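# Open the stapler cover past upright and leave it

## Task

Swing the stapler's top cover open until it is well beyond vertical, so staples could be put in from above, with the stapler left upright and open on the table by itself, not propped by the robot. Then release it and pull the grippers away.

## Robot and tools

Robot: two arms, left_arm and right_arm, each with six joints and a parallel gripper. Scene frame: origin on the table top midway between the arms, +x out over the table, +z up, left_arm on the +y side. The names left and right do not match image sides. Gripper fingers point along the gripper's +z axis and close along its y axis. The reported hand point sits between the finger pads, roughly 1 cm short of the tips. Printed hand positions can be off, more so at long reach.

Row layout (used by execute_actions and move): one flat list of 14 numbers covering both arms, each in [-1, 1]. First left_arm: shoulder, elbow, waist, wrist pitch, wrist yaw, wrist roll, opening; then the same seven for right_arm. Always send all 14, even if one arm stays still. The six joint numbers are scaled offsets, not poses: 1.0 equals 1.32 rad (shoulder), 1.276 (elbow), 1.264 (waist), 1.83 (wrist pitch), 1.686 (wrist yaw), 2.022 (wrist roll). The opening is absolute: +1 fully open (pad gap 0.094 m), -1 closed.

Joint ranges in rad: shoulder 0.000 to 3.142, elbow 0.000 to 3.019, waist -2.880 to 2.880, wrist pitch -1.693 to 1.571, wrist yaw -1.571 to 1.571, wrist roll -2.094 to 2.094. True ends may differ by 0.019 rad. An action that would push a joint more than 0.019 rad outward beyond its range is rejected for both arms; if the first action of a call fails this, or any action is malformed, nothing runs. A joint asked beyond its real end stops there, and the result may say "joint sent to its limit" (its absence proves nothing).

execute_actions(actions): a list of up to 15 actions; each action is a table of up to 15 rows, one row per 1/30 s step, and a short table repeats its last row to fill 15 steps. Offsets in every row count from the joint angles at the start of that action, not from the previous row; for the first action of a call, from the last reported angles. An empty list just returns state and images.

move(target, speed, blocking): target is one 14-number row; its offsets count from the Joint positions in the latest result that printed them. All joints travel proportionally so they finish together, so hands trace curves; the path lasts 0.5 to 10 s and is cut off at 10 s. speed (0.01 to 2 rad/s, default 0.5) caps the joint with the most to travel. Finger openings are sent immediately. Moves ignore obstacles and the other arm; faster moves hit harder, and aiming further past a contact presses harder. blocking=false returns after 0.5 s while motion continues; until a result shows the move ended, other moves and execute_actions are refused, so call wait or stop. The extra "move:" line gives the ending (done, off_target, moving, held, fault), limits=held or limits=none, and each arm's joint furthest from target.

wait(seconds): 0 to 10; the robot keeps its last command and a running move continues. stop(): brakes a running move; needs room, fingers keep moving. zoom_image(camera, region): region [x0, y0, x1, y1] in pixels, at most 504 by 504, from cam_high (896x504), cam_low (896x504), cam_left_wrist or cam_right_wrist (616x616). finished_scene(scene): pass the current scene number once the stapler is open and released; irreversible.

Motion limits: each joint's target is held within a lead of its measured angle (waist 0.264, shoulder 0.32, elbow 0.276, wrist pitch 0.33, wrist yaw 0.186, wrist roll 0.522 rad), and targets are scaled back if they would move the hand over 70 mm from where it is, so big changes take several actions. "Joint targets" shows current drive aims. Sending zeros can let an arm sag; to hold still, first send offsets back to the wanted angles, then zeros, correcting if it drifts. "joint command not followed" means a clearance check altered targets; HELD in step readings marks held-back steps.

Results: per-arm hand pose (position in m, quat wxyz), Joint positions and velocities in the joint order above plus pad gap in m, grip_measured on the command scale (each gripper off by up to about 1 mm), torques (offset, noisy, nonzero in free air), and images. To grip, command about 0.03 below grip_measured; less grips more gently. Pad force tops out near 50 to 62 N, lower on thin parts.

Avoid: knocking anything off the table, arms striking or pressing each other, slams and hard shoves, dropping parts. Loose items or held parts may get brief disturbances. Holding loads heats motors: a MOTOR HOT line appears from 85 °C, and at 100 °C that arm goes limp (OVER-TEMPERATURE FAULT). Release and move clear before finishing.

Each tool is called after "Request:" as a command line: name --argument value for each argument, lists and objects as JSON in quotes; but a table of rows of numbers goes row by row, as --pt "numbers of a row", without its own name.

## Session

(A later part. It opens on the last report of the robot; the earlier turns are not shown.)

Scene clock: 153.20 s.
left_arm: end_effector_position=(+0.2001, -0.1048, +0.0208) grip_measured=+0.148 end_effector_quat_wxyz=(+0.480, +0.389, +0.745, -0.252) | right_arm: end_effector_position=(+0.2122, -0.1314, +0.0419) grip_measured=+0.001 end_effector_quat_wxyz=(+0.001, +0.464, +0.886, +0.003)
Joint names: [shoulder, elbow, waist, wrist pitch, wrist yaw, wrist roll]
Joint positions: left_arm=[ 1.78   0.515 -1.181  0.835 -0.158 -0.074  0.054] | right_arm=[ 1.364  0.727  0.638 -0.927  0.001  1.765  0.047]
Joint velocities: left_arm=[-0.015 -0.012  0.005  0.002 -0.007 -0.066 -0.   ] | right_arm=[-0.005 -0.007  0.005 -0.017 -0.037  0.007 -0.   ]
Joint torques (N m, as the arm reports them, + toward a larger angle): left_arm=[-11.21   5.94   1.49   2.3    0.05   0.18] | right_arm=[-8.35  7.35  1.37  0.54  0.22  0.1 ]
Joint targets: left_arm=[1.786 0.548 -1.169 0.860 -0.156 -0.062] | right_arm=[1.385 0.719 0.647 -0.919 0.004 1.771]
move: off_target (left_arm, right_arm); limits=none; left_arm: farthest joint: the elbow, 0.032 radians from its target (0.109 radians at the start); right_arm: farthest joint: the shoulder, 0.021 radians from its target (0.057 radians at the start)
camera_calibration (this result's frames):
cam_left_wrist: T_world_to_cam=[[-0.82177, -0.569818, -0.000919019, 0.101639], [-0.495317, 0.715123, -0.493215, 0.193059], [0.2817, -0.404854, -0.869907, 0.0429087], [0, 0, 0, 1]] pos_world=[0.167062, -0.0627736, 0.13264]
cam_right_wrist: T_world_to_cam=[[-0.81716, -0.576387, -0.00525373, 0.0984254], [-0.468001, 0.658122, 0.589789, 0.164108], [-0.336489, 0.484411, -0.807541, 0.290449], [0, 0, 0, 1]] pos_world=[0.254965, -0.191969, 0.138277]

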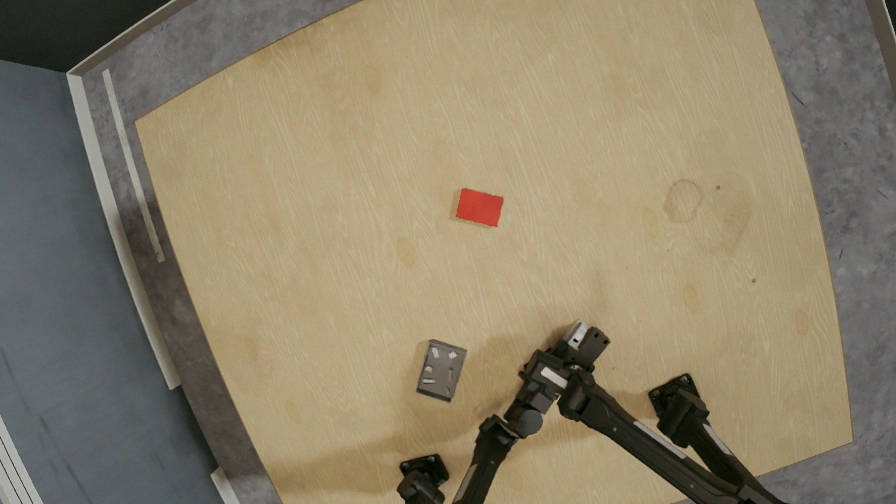

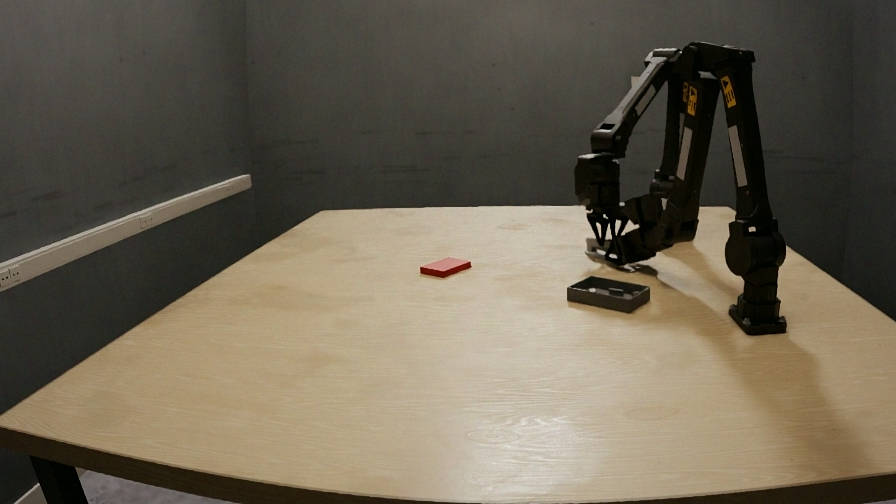

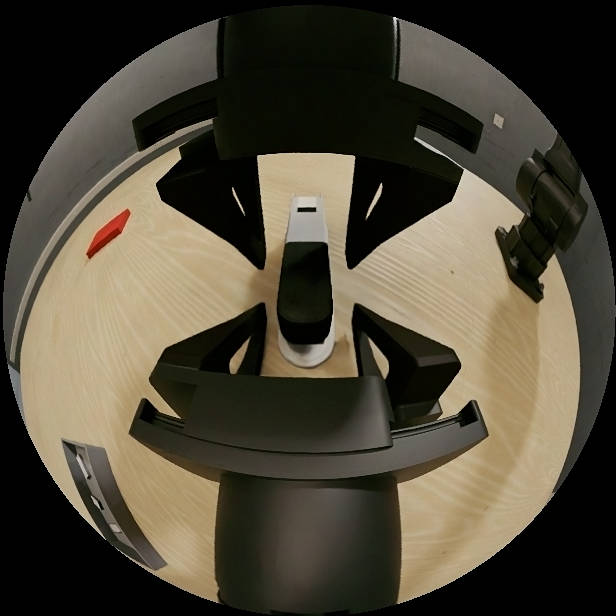

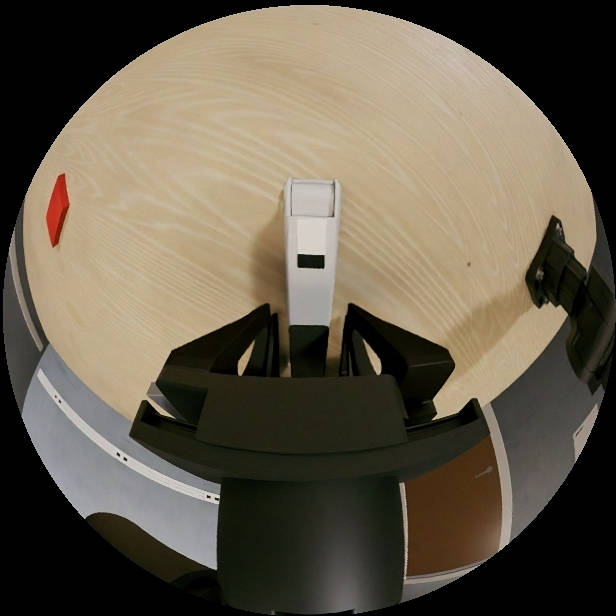

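Request:
move --target '[0.0115, 0.0259, 0.0095, 0.0137, 0.0012, 0.0059, 0.15, 0.0159, -0.0063, 0.0071, 0.0044, 0.0018, 0.003, 0.0]' --speed 0.05

Request:
zoom_image --camera "cam_low" --region '[560, 200, 700, 290]'

Scene clock: 158.30 s.
left_arm: end_effector_position=(+0.1996, -0.1039, +0.0166) grip_measured=+0.148 end_effector_quat_wxyz=(+0.477, +0.391, +0.746, -0.250) | right_arm: end_effector_position=(+0.2122, -0.1314, +0.0419) grip_measured=+0.001 end_effector_quat_wxyz=(+0.001, +0.464, +0.886, +0.003)
Joint names: [shoulder, elbow, waist, wrist pitch, wrist yaw, wrist roll]
Joint positions: left_arm=[ 1.789  0.515 -1.181  0.835 -0.158 -0.074  0.054] | right_arm=[ 1.364  0.727  0.638 -0.927  0.001  1.765  0.047]
Joint velocities: left_arm=[-0.015 -0.012  0.005  0.007 -0.051  0.066  0.001] | right_arm=[ 0.005  0.002 -0.005 -0.012  0.007  0.007 -0.   ]
Joint torques (N m, as the arm reports them, + toward a larger angle): left_arm=[-11.05   5.99   1.42   2.37   0.06   0.18] | right_arm=[-8.56  7.32  1.36  0.51  0.2   0.1 ]
Joint targets: left_arm=[1.796 0.548 -1.169 0.860 -0.156 -0.062] | right_arm=[1.385 0.719 0.647 -0.919 0.004 1.771]
move: off_target (left_arm, right_arm); limits=none; left_arm: farthest joint: the elbow, 0.033 radians from its target (0.033 radians at the start); right_arm: farthest joint: the shoulder, 0.021 radians from its target (0.021 radians at the start)
camera_calibration (this result's frames):
cam_left_wrist: T_world_to_cam=[[-0.821867, -0.569673, -0.00278596, 0.10187], [-0.496862, 0.719198, -0.485678, 0.190743], [0.278681, -0.397778, -0.874133, 0.0411206], [0, 0, 0, 1]] pos_world=[0.167037, -0.0627922, 0.128868]
cam_right_wrist: T_world_to_cam=[[-0.81716, -0.576387, -0.00525373, 0.0984254], [-0.468001, 0.658122, 0.589789, 0.164108], [-0.336489, 0.484411, -0.807541, 0.290449], [0, 0, 0, 1]] pos_world=[0.254965, -0.191969, 0.138277]

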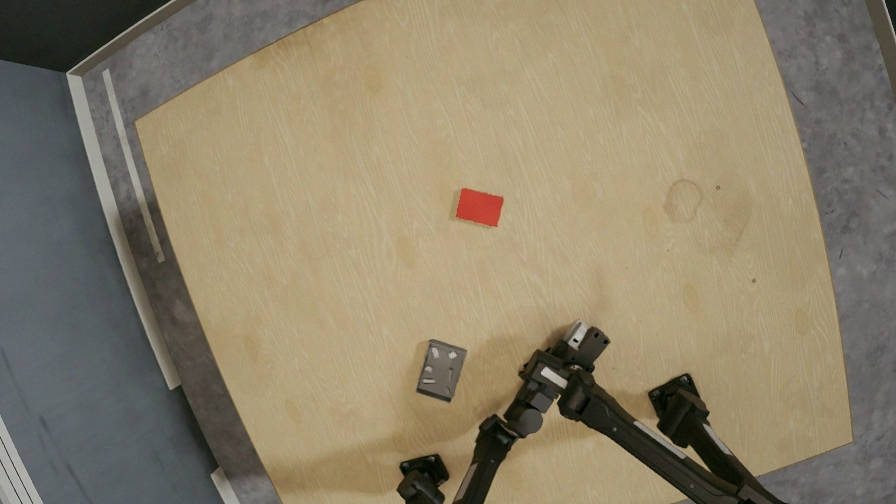

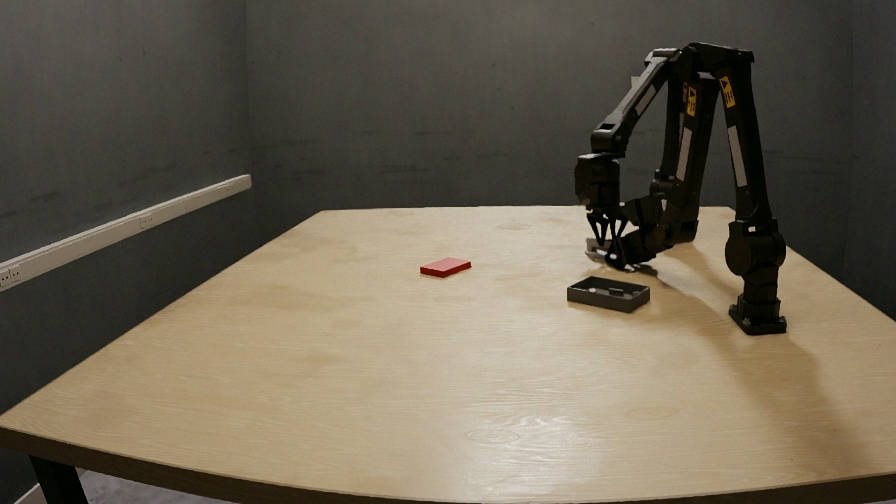

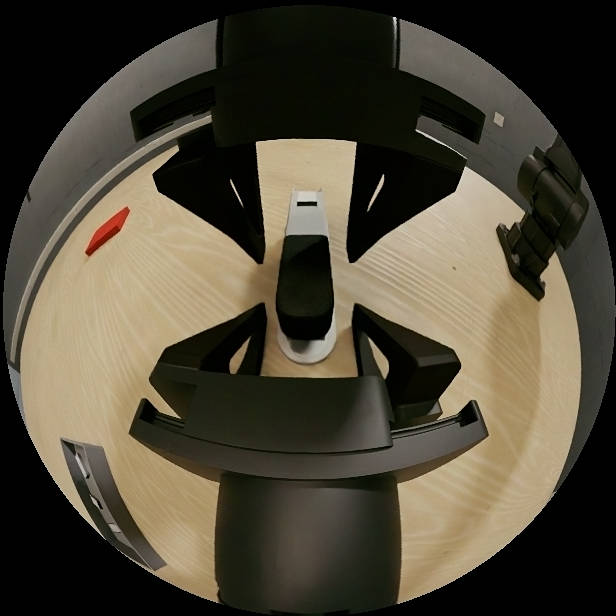

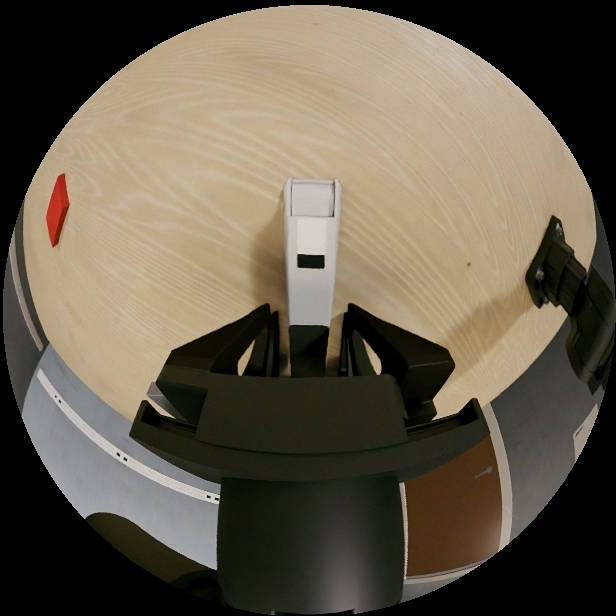

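Region (560, 200, 700, 290) of cam_low's 896x504 image, scaled by 3.600, with more detail than that image has; it fills the top 324 rows of this view, and the rest is white.

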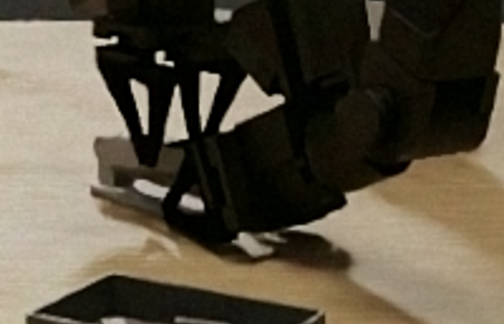

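Request:
execute_actions --actions '[[[0.0053,0.0259,0.0095,0.0137,0.0012,0.0059,0.08,0.0159,-0.0063,0.0071,0.0044,0.0018,0.003,-0.04],[0.0053,0.0259,0.0095,0.0137,0.0012,0.0059,0.01,0.0159,-0.0063,0.0071,0.0044,0.0018,0.003,-0.08],[0.0053,0.0259,0.0095,0.0137,0.0012,0.0059,-0.06,0.0159,-0.0063,0.0071,0.0044,0.0018,0.003,-0.12],[0.0053,0.0259,0.0095,0.0137,0.0012,0.0059,-0.12,0.0159,-0.0063,0.0071,0.0044,0.0018,0.003,-0.16],[0.0053,0.0259,0.0095,0.0137,0.0012,0.0059,-0.17,0.0159,-0.0063,0.0071,0.0044,0.0018,0.003,-0.2],[0.0053,0.0259,0.0095,0.0137,0.0012,0.0059,-0.21,0.0159,-0.0063,0.0071,0.0044,0.0018,0.003,-0.24],[0.0053,0.0259,0.0095,0.0137,0.0012,0.0059,-0.24,0.0159,-0.0063,0.0071,0.0044,0.0018,0.003,-0.28],[0.0053,0.0259,0.0095,0.0137,0.0012,0.0059,-0.26,0.0159,-0.0063,0.0071,0.0044,0.0018,0.003,-0.31],[0.0053,0.0259,0.0095,0.0137,0.0012,0.0059,-0.275,0.0159,-0.0063,0.0071,0.0044,0.0018,0.003,-0.34],[0.0053,0.0259,0.0095,0.0137,0.0012,0.0059,-0.29,0.0159,-0.0063,0.0071,0.0044,0.0018,0.003,-0.37],[0.0053,0.0259,0.0095,0.0137,0.0012,0.0059,-0.30,0.0159,-0.0063,0.0071,0.0044,0.0018,0.003,-0.39],[0.0053,0.0259,0.0095,0.0137,0.0012,0.0059,-0.31,0.0159,-0.0063,0.0071,0.0044,0.0018,0.003,-0.41],[0.0053,0.0259,0.0095,0.0137,0.0012,0.0059,-0.32,0.0159,-0.0063,0.0071,0.0044,0.0018,0.003,-0.42],[0.0053,0.0259,0.0095,0.0137,0.0012,0.0059,-0.33,0.0159,-0.0063,0.0071,0.0044,0.0018,0.003,-0.42],[0.0053,0.0259,0.0095,0.0137,0.0012,0.0059,-0.34,0.0159,-0.0063,0.0071,0.0044,0.0018,0.003,-0.42]]]'

Request:
wait --seconds 0.5

Scene clock: 168.77 s.
left_arm: end_effector_position=(+0.2007, -0.1034, +0.0166) grip_measured=-0.290 end_effector_quat_wxyz=(+0.478, +0.390, +0.747, -0.249) | right_arm: end_effector_position=(+0.2122, -0.1314, +0.0419) grip_measured=-0.418 end_effector_quat_wxyz=(+0.001, +0.464, +0.886, +0.003)
Joint names: [shoulder, elbow, waist, wrist pitch, wrist yaw, wrist roll]
Joint positions: left_arm=[ 1.789  0.515 -1.179  0.835 -0.158 -0.073  0.033] | right_arm=[ 1.364  0.727  0.638 -0.927  0.001  1.765  0.027]
Joint velocities: left_arm=[-0.005 -0.012  0.005 -0.017 -0.037  0.022  0.001] | right_arm=[-0.024 -0.007 -0.005  0.017  0.007 -0.081 -0.003]
Joint torques (N m, as the arm reports them, + toward a larger angle): left_arm=[-10.99   6.05   1.07   2.41   0.04   0.16] | right_arm=[-8.59  7.34  1.38  0.52  0.2   0.1 ]
Joint targets: left_arm=[1.796 0.548 -1.169 0.860 -0.156 -0.062] | right_arm=[1.385 0.719 0.647 -0.919 0.004 1.771]
Step readings (joint positions):
0: left_arm=[1.789 0.515 -1.181 0.835 -0.158 -0.074] | right_arm=[1.364 0.727 0.638 -0.927 0.001 1.765]
1: left_arm=[1.789 0.515 -1.181 0.835 -0.158 -0.074] | right_arm=[1.364 0.727 0.638 -0.927 0.001 1.765]
2: left_arm=[1.789 0.515 -1.181 0.835 -0.158 -0.073] | right_arm=[1.364 0.727 0.638 -0.927 0.001 1.765]
4: left_arm=[1.789 0.515 -1.181 0.835 -0.158 -0.073] | right_arm=[1.364 0.727 0.638 -0.927 0.001 1.765]
8: left_arm=[1.789 0.515 -1.180 0.835 -0.159 -0.073] | right_arm=[1.364 0.727 0.638 -0.927 0.001 1.765]
15: Joint positions above
camera_calibration (this result's frames):
cam_left_wrist: T_world_to_cam=[[-0.820832, -0.571157, -0.00382494, 0.10267], [-0.497748, 0.718586, -0.485676, 0.190976], [0.280145, -0.396754, -0.874131, 0.0408628], [0, 0, 0, 1]] pos_world=[0.167886, -0.0623797, 0.128865]
cam_right_wrist: T_world_to_cam=[[-0.81716, -0.576387, -0.00525373, 0.0984254], [-0.468001, 0.658122, 0.589789, 0.164108], [-0.336489, 0.484411, -0.807541, 0.290449], [0, 0, 0, 1]] pos_world=[0.254965, -0.191969, 0.138277]

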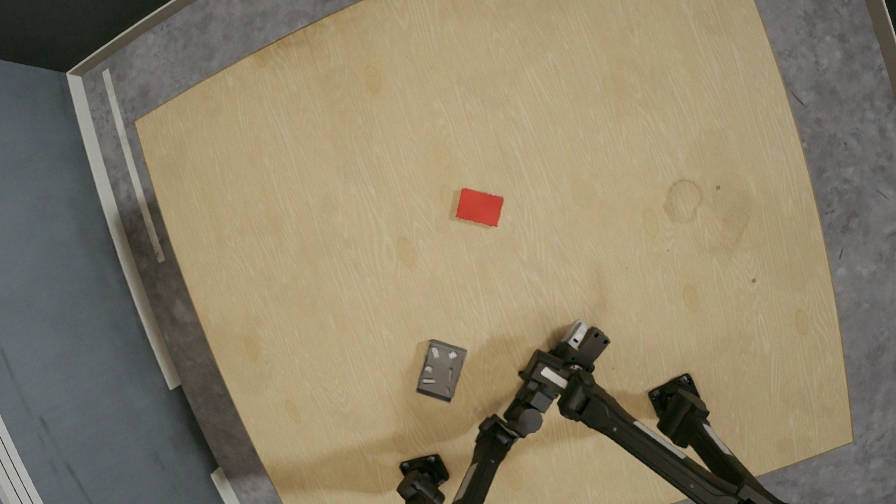

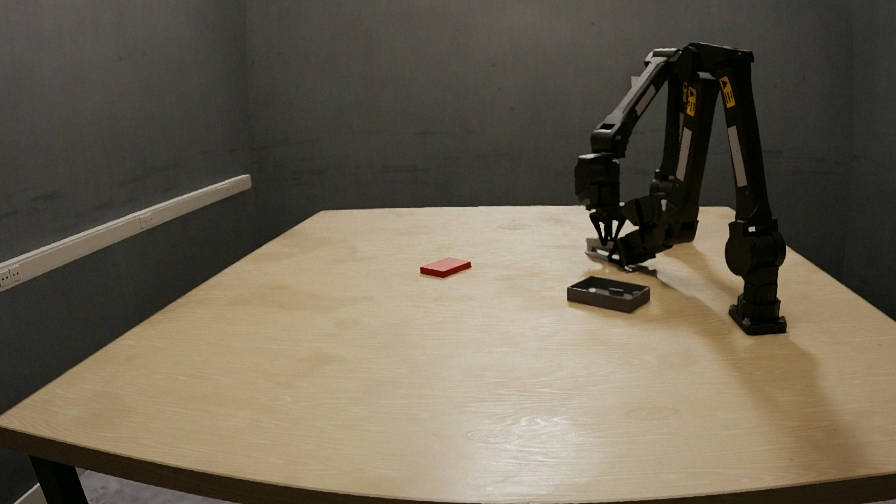

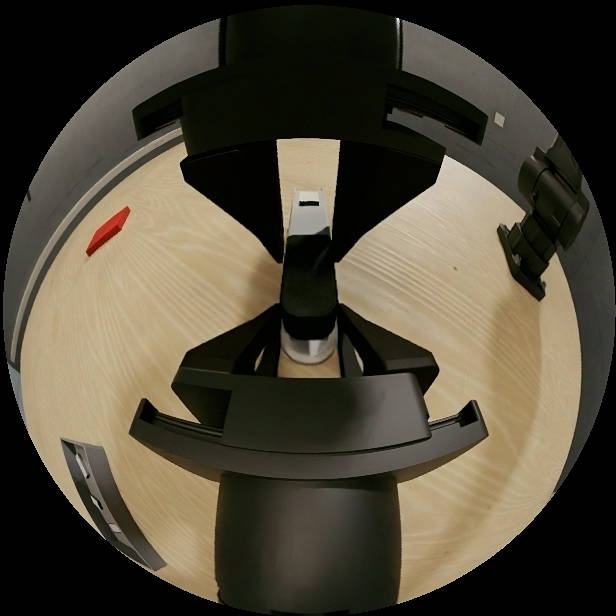

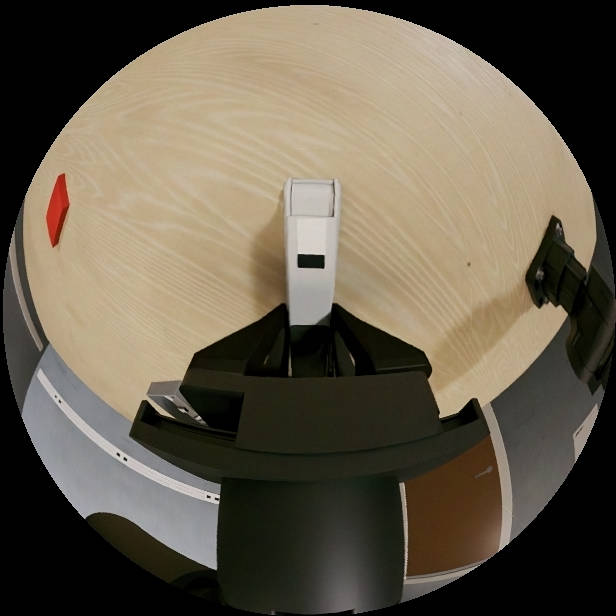

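Scene clock: 169.27 s.
left_arm: end_effector_position=(+0.2007, -0.1034, +0.0166) grip_measured=-0.290 end_effector_quat_wxyz=(+0.478, +0.390, +0.747, -0.249) | right_arm: end_effector_position=(+0.2122, -0.1314, +0.0419) grip_measured=-0.418 end_effector_quat_wxyz=(+0.001, +0.464, +0.886, +0.003)
Joint names: [shoulder, elbow, waist, wrist pitch, wrist yaw, wrist roll]
Joint positions: left_arm=[ 1.789  0.515 -1.179  0.835 -0.158 -0.073  0.033] | right_arm=[ 1.364  0.727  0.638 -0.927  0.001  1.765  0.027]
Joint velocities: left_arm=[ 0.005  0.002  0.015  0.012 -0.007  0.022  0.001] | right_arm=[ 0.005 -0.002 -0.005 -0.027 -0.037 -0.022  0.   ]
Joint torques (N m, as the arm reports them, + toward a larger angle): left_arm=[-10.96   5.93   1.33   2.39   0.05   0.17] | right_arm=[-8.59  7.34  1.4   0.53  0.2   0.1 ]
Joint targets: left_arm=[1.796 0.548 -1.169 0.860 -0.156 -0.062] | right_arm=[1.385 0.719 0.647 -0.919 0.004 1.771]
wait: 0.50 s; at rest by 0.17 s
camera_calibration (this result's frames):
cam_left_wrist: T_world_to_cam=[[-0.820832, -0.571157, -0.00382494, 0.10267], [-0.497748, 0.718586, -0.485676, 0.190976], [0.280145, -0.396754, -0.874131, 0.0408628], [0, 0, 0, 1]] pos_world=[0.167886, -0.0623797, 0.128865]
cam_right_wrist: T_world_to_cam=[[-0.81716, -0.576387, -0.00525373, 0.0984254], [-0.468001, 0.658122, 0.589789, 0.164108], [-0.336489, 0.484411, -0.807541, 0.290449], [0, 0, 0, 1]] pos_world=[0.254965, -0.191969, 0.138277]

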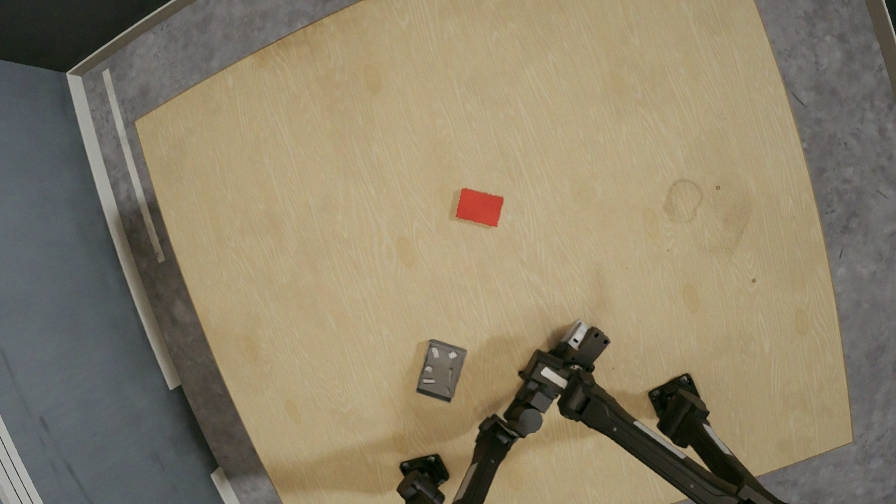

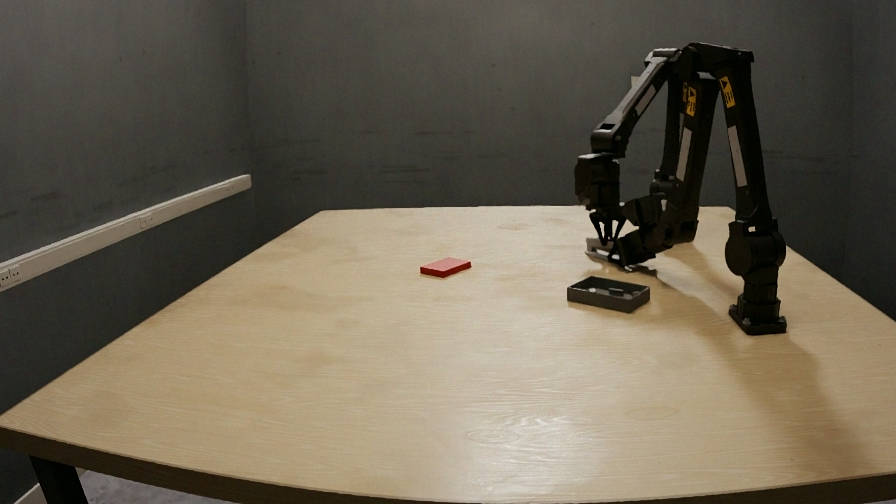

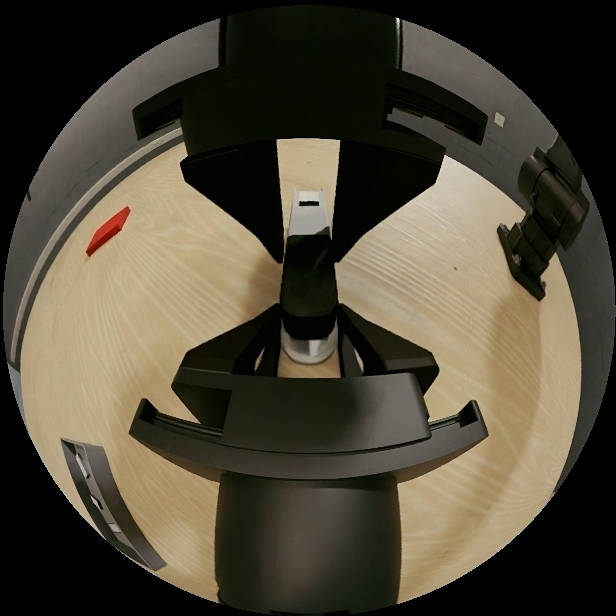

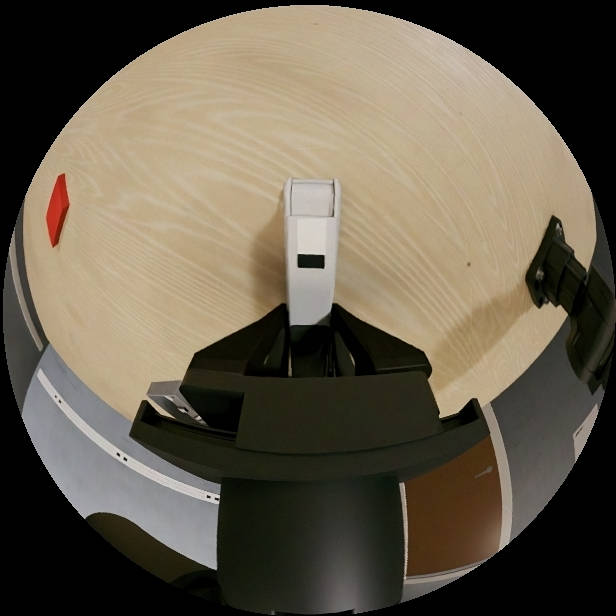

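Request:
execute_actions --actions '[[[0.0053,0.0259,0.0079,0.0137,0.0012,0.0054,-0.34,0.0159,-0.0063,0.0071,0.0044,0.0018,0.003,-0.44],[0.0053,0.0259,0.0079,0.0137,0.0012,0.0054,-0.34,0.0159,-0.0063,0.0071,0.0044,0.0018,0.003,-0.46],[0.0053,0.0259,0.0079,0.0137,0.0012,0.0054,-0.34,0.0159,-0.0063,0.0071,0.0044,0.0018,0.003,-0.48],[0.0053,0.0259,0.0079,0.0137,0.0012,0.0054,-0.34,0.0159,-0.0063,0.0071,0.0044,0.0018,0.003,-0.495],[0.0053,0.0259,0.0079,0.0137,0.0012,0.0054,-0.34,0.0159,-0.0063,0.0071,0.0044,0.0018,0.003,-0.51],[0.0053,0.0259,0.0079,0.0137,0.0012,0.0054,-0.34,0.0159,-0.0063,0.0071,0.0044,0.0018,0.003,-0.52],[0.0053,0.0259,0.0079,0.0137,0.0012,0.0054,-0.34,0.0159,-0.0063,0.0071,0.0044,0.0018,0.003,-0.53],[0.0053,0.0259,0.0079,0.0137,0.0012,0.0054,-0.34,0.0159,-0.0063,0.0071,0.0044,0.0018,0.003,-0.54],[0.0053,0.0259,0.0079,0.0137,0.0012,0.0054,-0.34,0.0159,-0.0063,0.0071,0.0044,0.0018,0.003,-0.55],[0.0053,0.0259,0.0079,0.0137,0.0012,0.0054,-0.34,0.0159,-0.0063,0.0071,0.0044,0.0018,0.003,-0.56],[0.0053,0.0259,0.0079,0.0137,0.0012,0.0054,-0.34,0.0159,-0.0063,0.0071,0.0044,0.0018,0.003,-0.57],[0.0053,0.0259,0.0079,0.0137,0.0012,0.0054,-0.34,0.0159,-0.0063,0.0071,0.0044,0.0018,0.003,-0.58]]]'

Scene clock: 178.37 s.
left_arm: end_effector_position=(+0.2007, -0.1034, +0.0166) grip_measured=-0.290 end_effector_quat_wxyz=(+0.478, +0.390, +0.747, -0.249) | right_arm: end_effector_position=(+0.2120, -0.1315, +0.0418) grip_measured=-0.531 end_effector_quat_wxyz=(+0.001, +0.466, +0.885, +0.003)
Joint names: [shoulder, elbow, waist, wrist pitch, wrist yaw, wrist roll]
Joint positions: left_arm=[ 1.789  0.515 -1.179  0.835 -0.158 -0.073  0.033] | right_arm=[ 1.364  0.726  0.639 -0.927  0.001  1.77   0.022]
Joint velocities: left_arm=[-0.005 -0.007 -0.005  0.002  0.007 -0.022 -0.001] | right_arm=[-0.005 -0.022  0.005 -0.002 -0.022  0.095  0.   ]
Joint torques (N m, as the arm reports them, + toward a larger angle): left_arm=[-10.92   5.97   1.28   2.41   0.05   0.16] | right_arm=[-8.55  7.37  1.36  0.52  0.2   0.04]
Joint targets: left_arm=[1.796 0.548 -1.169 0.860 -0.156 -0.062] | right_arm=[1.385 0.719 0.647 -0.919 0.004 1.771]
Step readings (joint positions):
0: left_arm=[1.789 0.515 -1.179 0.835 -0.158 -0.073] | right_arm=[1.364 0.727 0.638 -0.927 0.001 1.765]
1: left_arm=[1.789 0.515 -1.179 0.835 -0.158 -0.073] | right_arm=[1.364 0.727 0.638 -0.927 0.001 1.765]
2: left_arm=[1.789 0.515 -1.179 0.835 -0.158 -0.073] | right_arm=[1.364 0.727 0.638 -0.927 0.001 1.765]
4: left_arm=[1.789 0.515 -1.179 0.835 -0.158 -0.073] | right_arm=[1.364 0.727 0.638 -0.927 0.001 1.765]
8: left_arm=[1.789 0.515 -1.179 0.835 -0.158 -0.073] | right_arm=[1.364 0.726 0.639 -0.927 0.001 1.769]
15: Joint positions above
camera_calibration (this result's frames):
cam_left_wrist: T_world_to_cam=[[-0.820832, -0.571157, -0.00382494, 0.10267], [-0.497748, 0.718586, -0.485676, 0.190976], [0.280145, -0.396754, -0.874131, 0.0408628], [0, 0, 0, 1]] pos_world=[0.167886, -0.0623797, 0.128865]
cam_right_wrist: T_world_to_cam=[[-0.82001, -0.572328, -0.00487656, 0.0993471], [-0.464563, 0.660582, 0.589756, 0.163703], [-0.334313, 0.485872, -0.807566, 0.290036], [0, 0, 0, 1]] pos_world=[0.254479, -0.192201, 0.138163]

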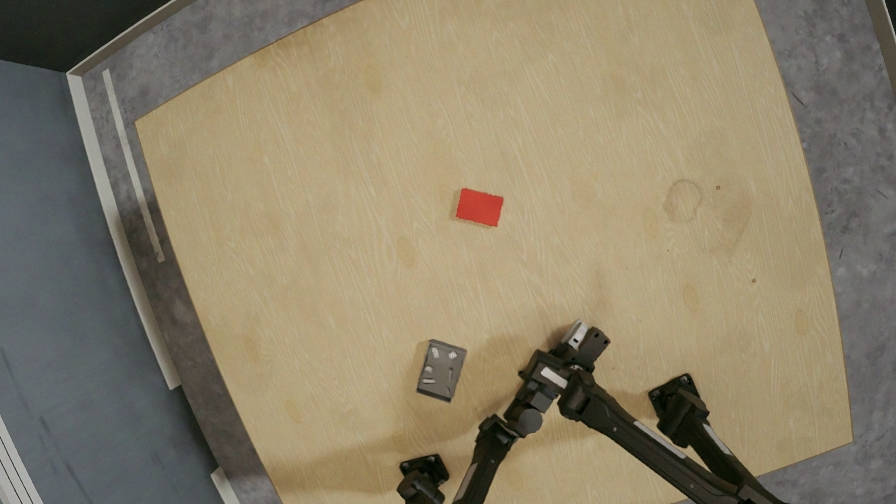

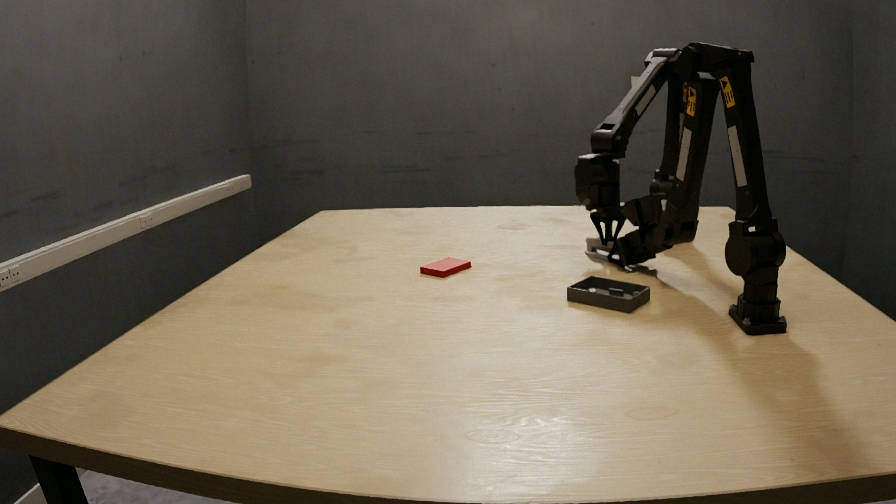

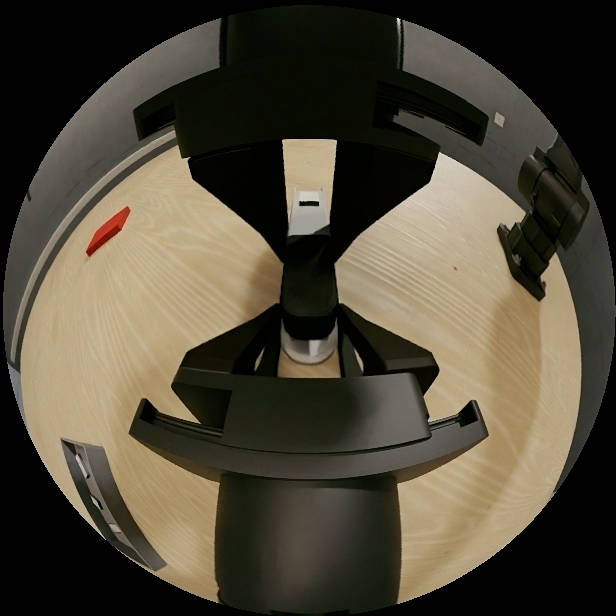

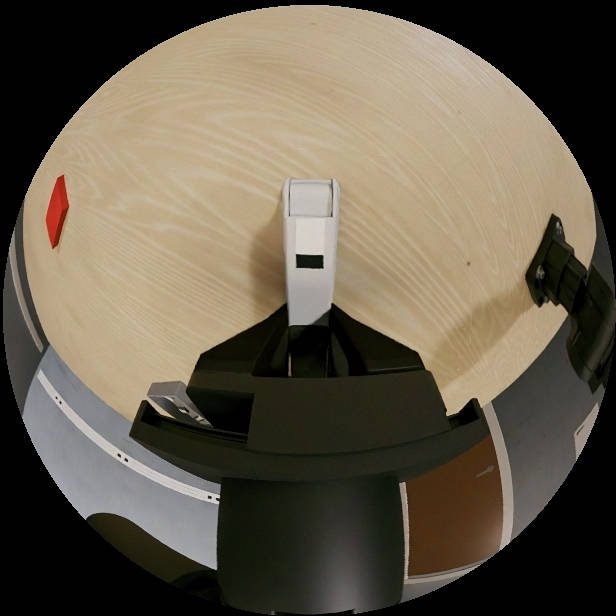

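Request:
move --target '[0.0053,0.0259,0.0079,0.0137,0.0012,0.0054,-0.34,-0.0289,-0.0058,-0.0883,-0.0140,-0.1055,-0.0554,-0.58]' --speed 0.12

Scene clock: 208.37 s.
left_arm: end_effector_position=(+0.2007, -0.1034, +0.0166) grip_measured=-0.290 end_effector_quat_wxyz=(+0.478, +0.390, +0.747, -0.249) | right_arm: end_effector_position=(+0.2128, -0.1333, +0.0514) grip_measured=-0.531 end_effector_quat_wxyz=(-0.080, +0.466, +0.880, +0.039)
Joint names: [shoulder, elbow, waist, wrist pitch, wrist yaw, wrist roll]
Joint positions: left_arm=[ 1.789  0.515 -1.179  0.835 -0.158 -0.073  0.033] | right_arm=[ 1.341  0.726  0.538 -0.944 -0.177  1.675  0.022]
Joint velocities: left_arm=[ 0.005 -0.002 -0.015  0.007 -0.007 -0.051  0.   ] | right_arm=[-0.015 -0.007 -0.015  0.002  0.007 -0.051 -0.   ]
Joint torques (N m, as the arm reports them, + toward a larger angle): left_arm=[-11.04   5.97   1.43   2.42   0.05   0.16] | right_arm=[-11.42   7.54  -0.23  -0.09  -0.1   -0.16]
Joint targets: left_arm=[1.796 0.548 -1.169 0.860 -0.156 -0.062] | right_arm=[1.326 0.719 0.527 -0.953 -0.177 1.658]
move: off_target (left_arm); limits=none; left_arm: farthest joint: the elbow, 0.033 radians from its target (0.033 radians at the start); right_arm: farthest joint: the wrist roll, 0.017 radians from its target (0.112 radians at the start)
camera_calibration (this result's frames):
cam_left_wrist: T_world_to_cam=[[-0.820832, -0.571157, -0.00382494, 0.10267], [-0.497748, 0.718586, -0.485676, 0.190976], [0.280145, -0.396754, -0.874131, 0.0408628], [0, 0, 0, 1]] pos_world=[0.167886, -0.0623797, 0.128865]
cam_right_wrist: T_world_to_cam=[[-0.822574, -0.568635, 0.0052134, 0.099509], [-0.39002, 0.570818, 0.722531, 0.124889], [-0.413832, 0.592302, -0.691319, 0.324062], [0, 0, 0, 1]] pos_world=[0.26467, -0.206647, 0.133275]

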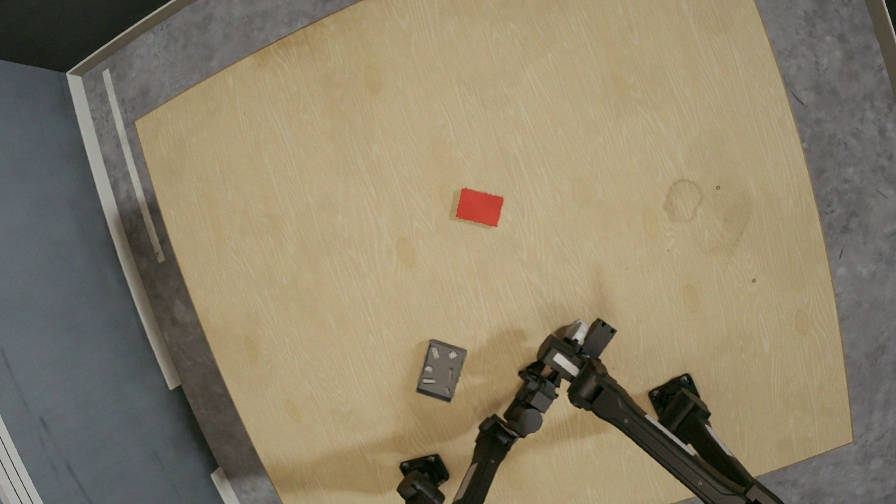

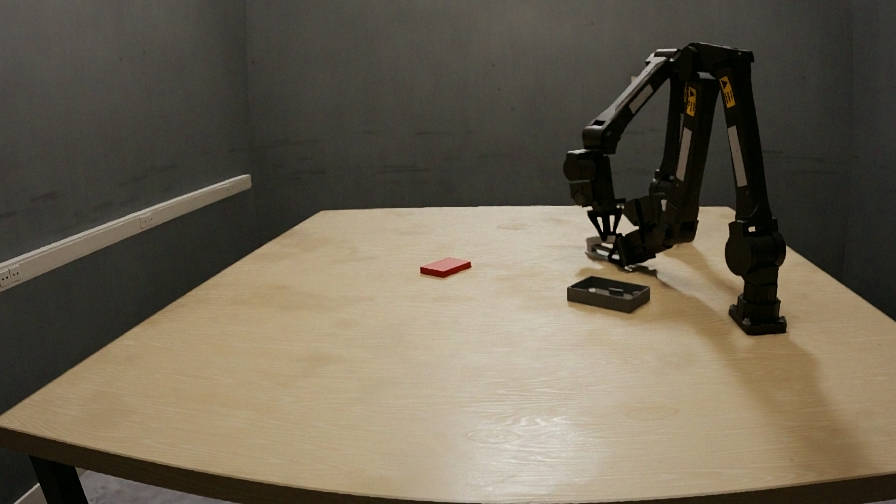

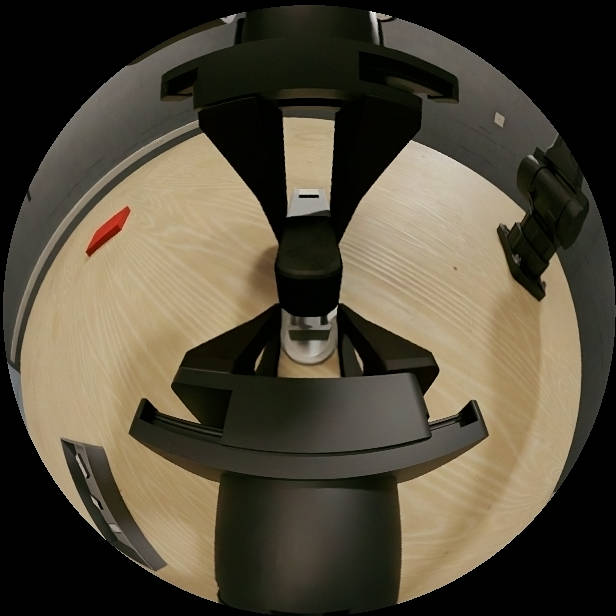

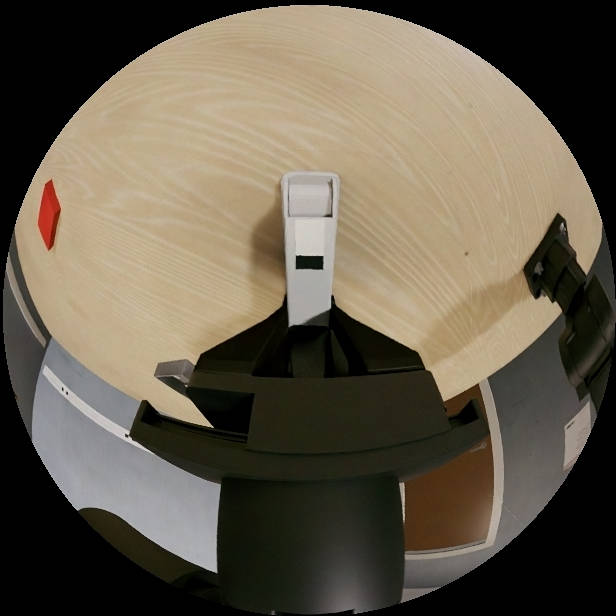

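Request:
move --target '[0.0053,0.0259,0.0079,0.0137,0.0012,0.0054,-0.34,-0.0180,0.031,-0.0953,-0.0214,-0.1026,-0.0648,-0.58]' --speed 0.18

Scene clock: 214.60 s.
left_arm: end_effector_position=(+0.2007, -0.1036, +0.0171) grip_measured=-0.290 end_effector_quat_wxyz=(+0.479, +0.391, +0.746, -0.249) | right_arm: end_effector_position=(+0.2146, -0.1374, +0.0623) grip_measured=-0.531 end_effector_quat_wxyz=(-0.156, +0.461, +0.870, +0.081)
Joint names: [shoulder, elbow, waist, wrist pitch, wrist yaw, wrist roll]
Joint positions: left_arm=[ 1.789  0.515 -1.179  0.838 -0.158 -0.07   0.033] | right_arm=[ 1.331  0.726  0.43  -0.971 -0.354  1.566  0.022]
Joint velocities: left_arm=[-0.005  0.017  0.005  0.002 -0.022 -0.007  0.   ] | right_arm=[ 0.015 -0.002  0.005  0.027 -0.037  0.051  0.   ]
Joint torques (N m, as the arm reports them, + toward a larger angle): left_arm=[-11.17   5.94   1.28   2.33   0.05   0.15] | right_arm=[-11.3   11.74  -0.42  -0.23  -0.04  -0.21]
Joint targets: left_arm=[1.796 0.548 -1.169 0.860 -0.156 -0.062] | right_arm=[1.317 0.766 0.417 -0.983 -0.350 1.544]
move: off_target (left_arm, right_arm); limits=none; left_arm: farthest joint: the elbow, 0.033 radians from its target (0.033 radians at the start); right_arm: farthest joint: the elbow, 0.039 radians from its target (0.039 radians at the start)
camera_calibration (this result's frames):
cam_left_wrist: T_world_to_cam=[[-0.821564, -0.570091, -0.00535105, 0.102849], [-0.495584, 0.718768, -0.487616, 0.19104], [0.281832, -0.397956, -0.873042, 0.0407071], [0, 0, 0, 1]] pos_world=[0.167701, -0.06248, 0.129243]
cam_right_wrist: T_world_to_cam=[[-0.82297, -0.568084, 0.000932336, 0.0990716], [-0.313658, 0.455757, 0.833009, 0.0810302], [-0.473644, 0.685249, -0.553258, 0.351779], [0, 0, 0, 1]] pos_world=[0.273567, -0.221705, 0.127033]

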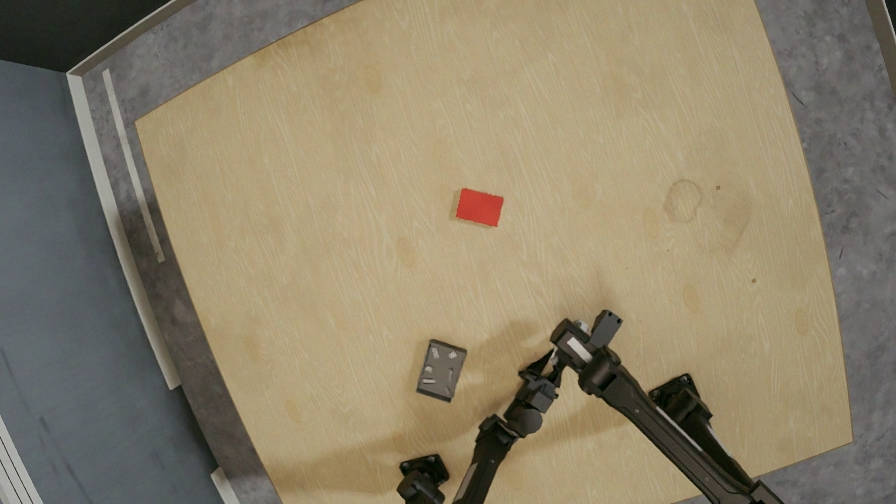

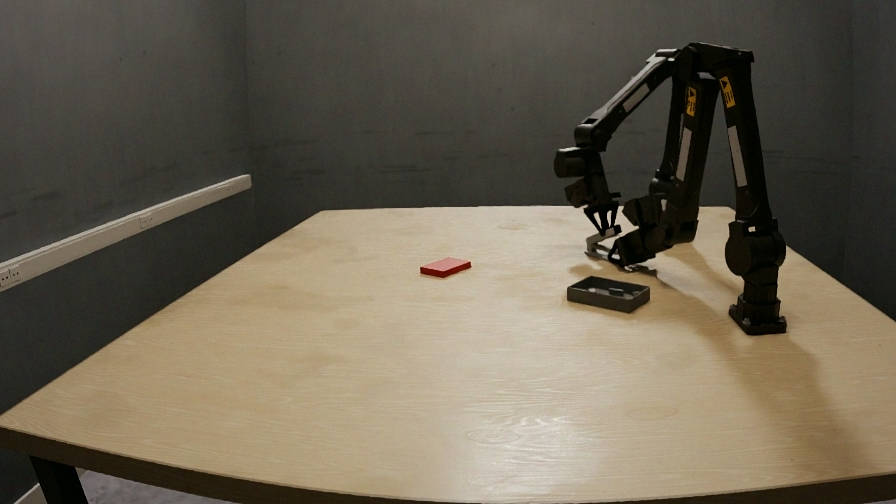

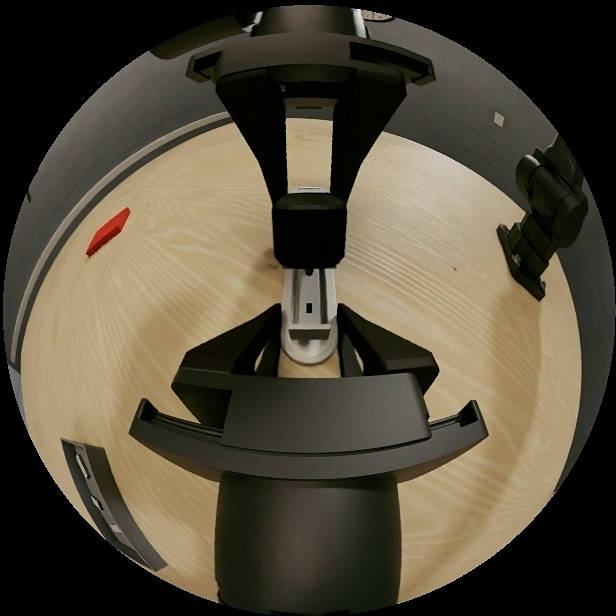

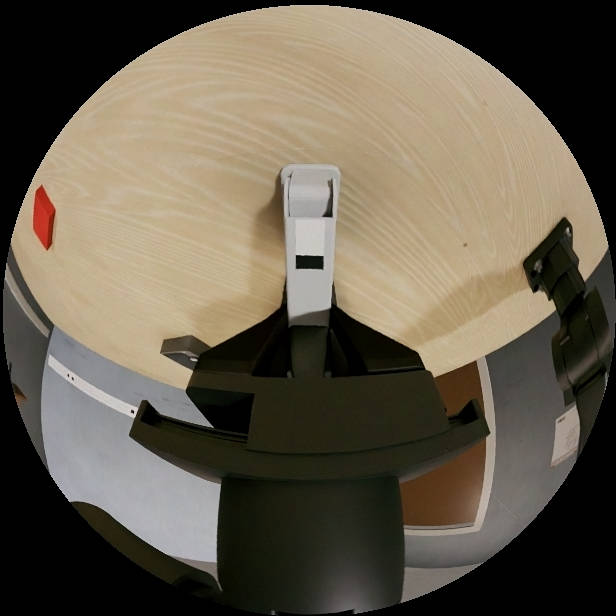

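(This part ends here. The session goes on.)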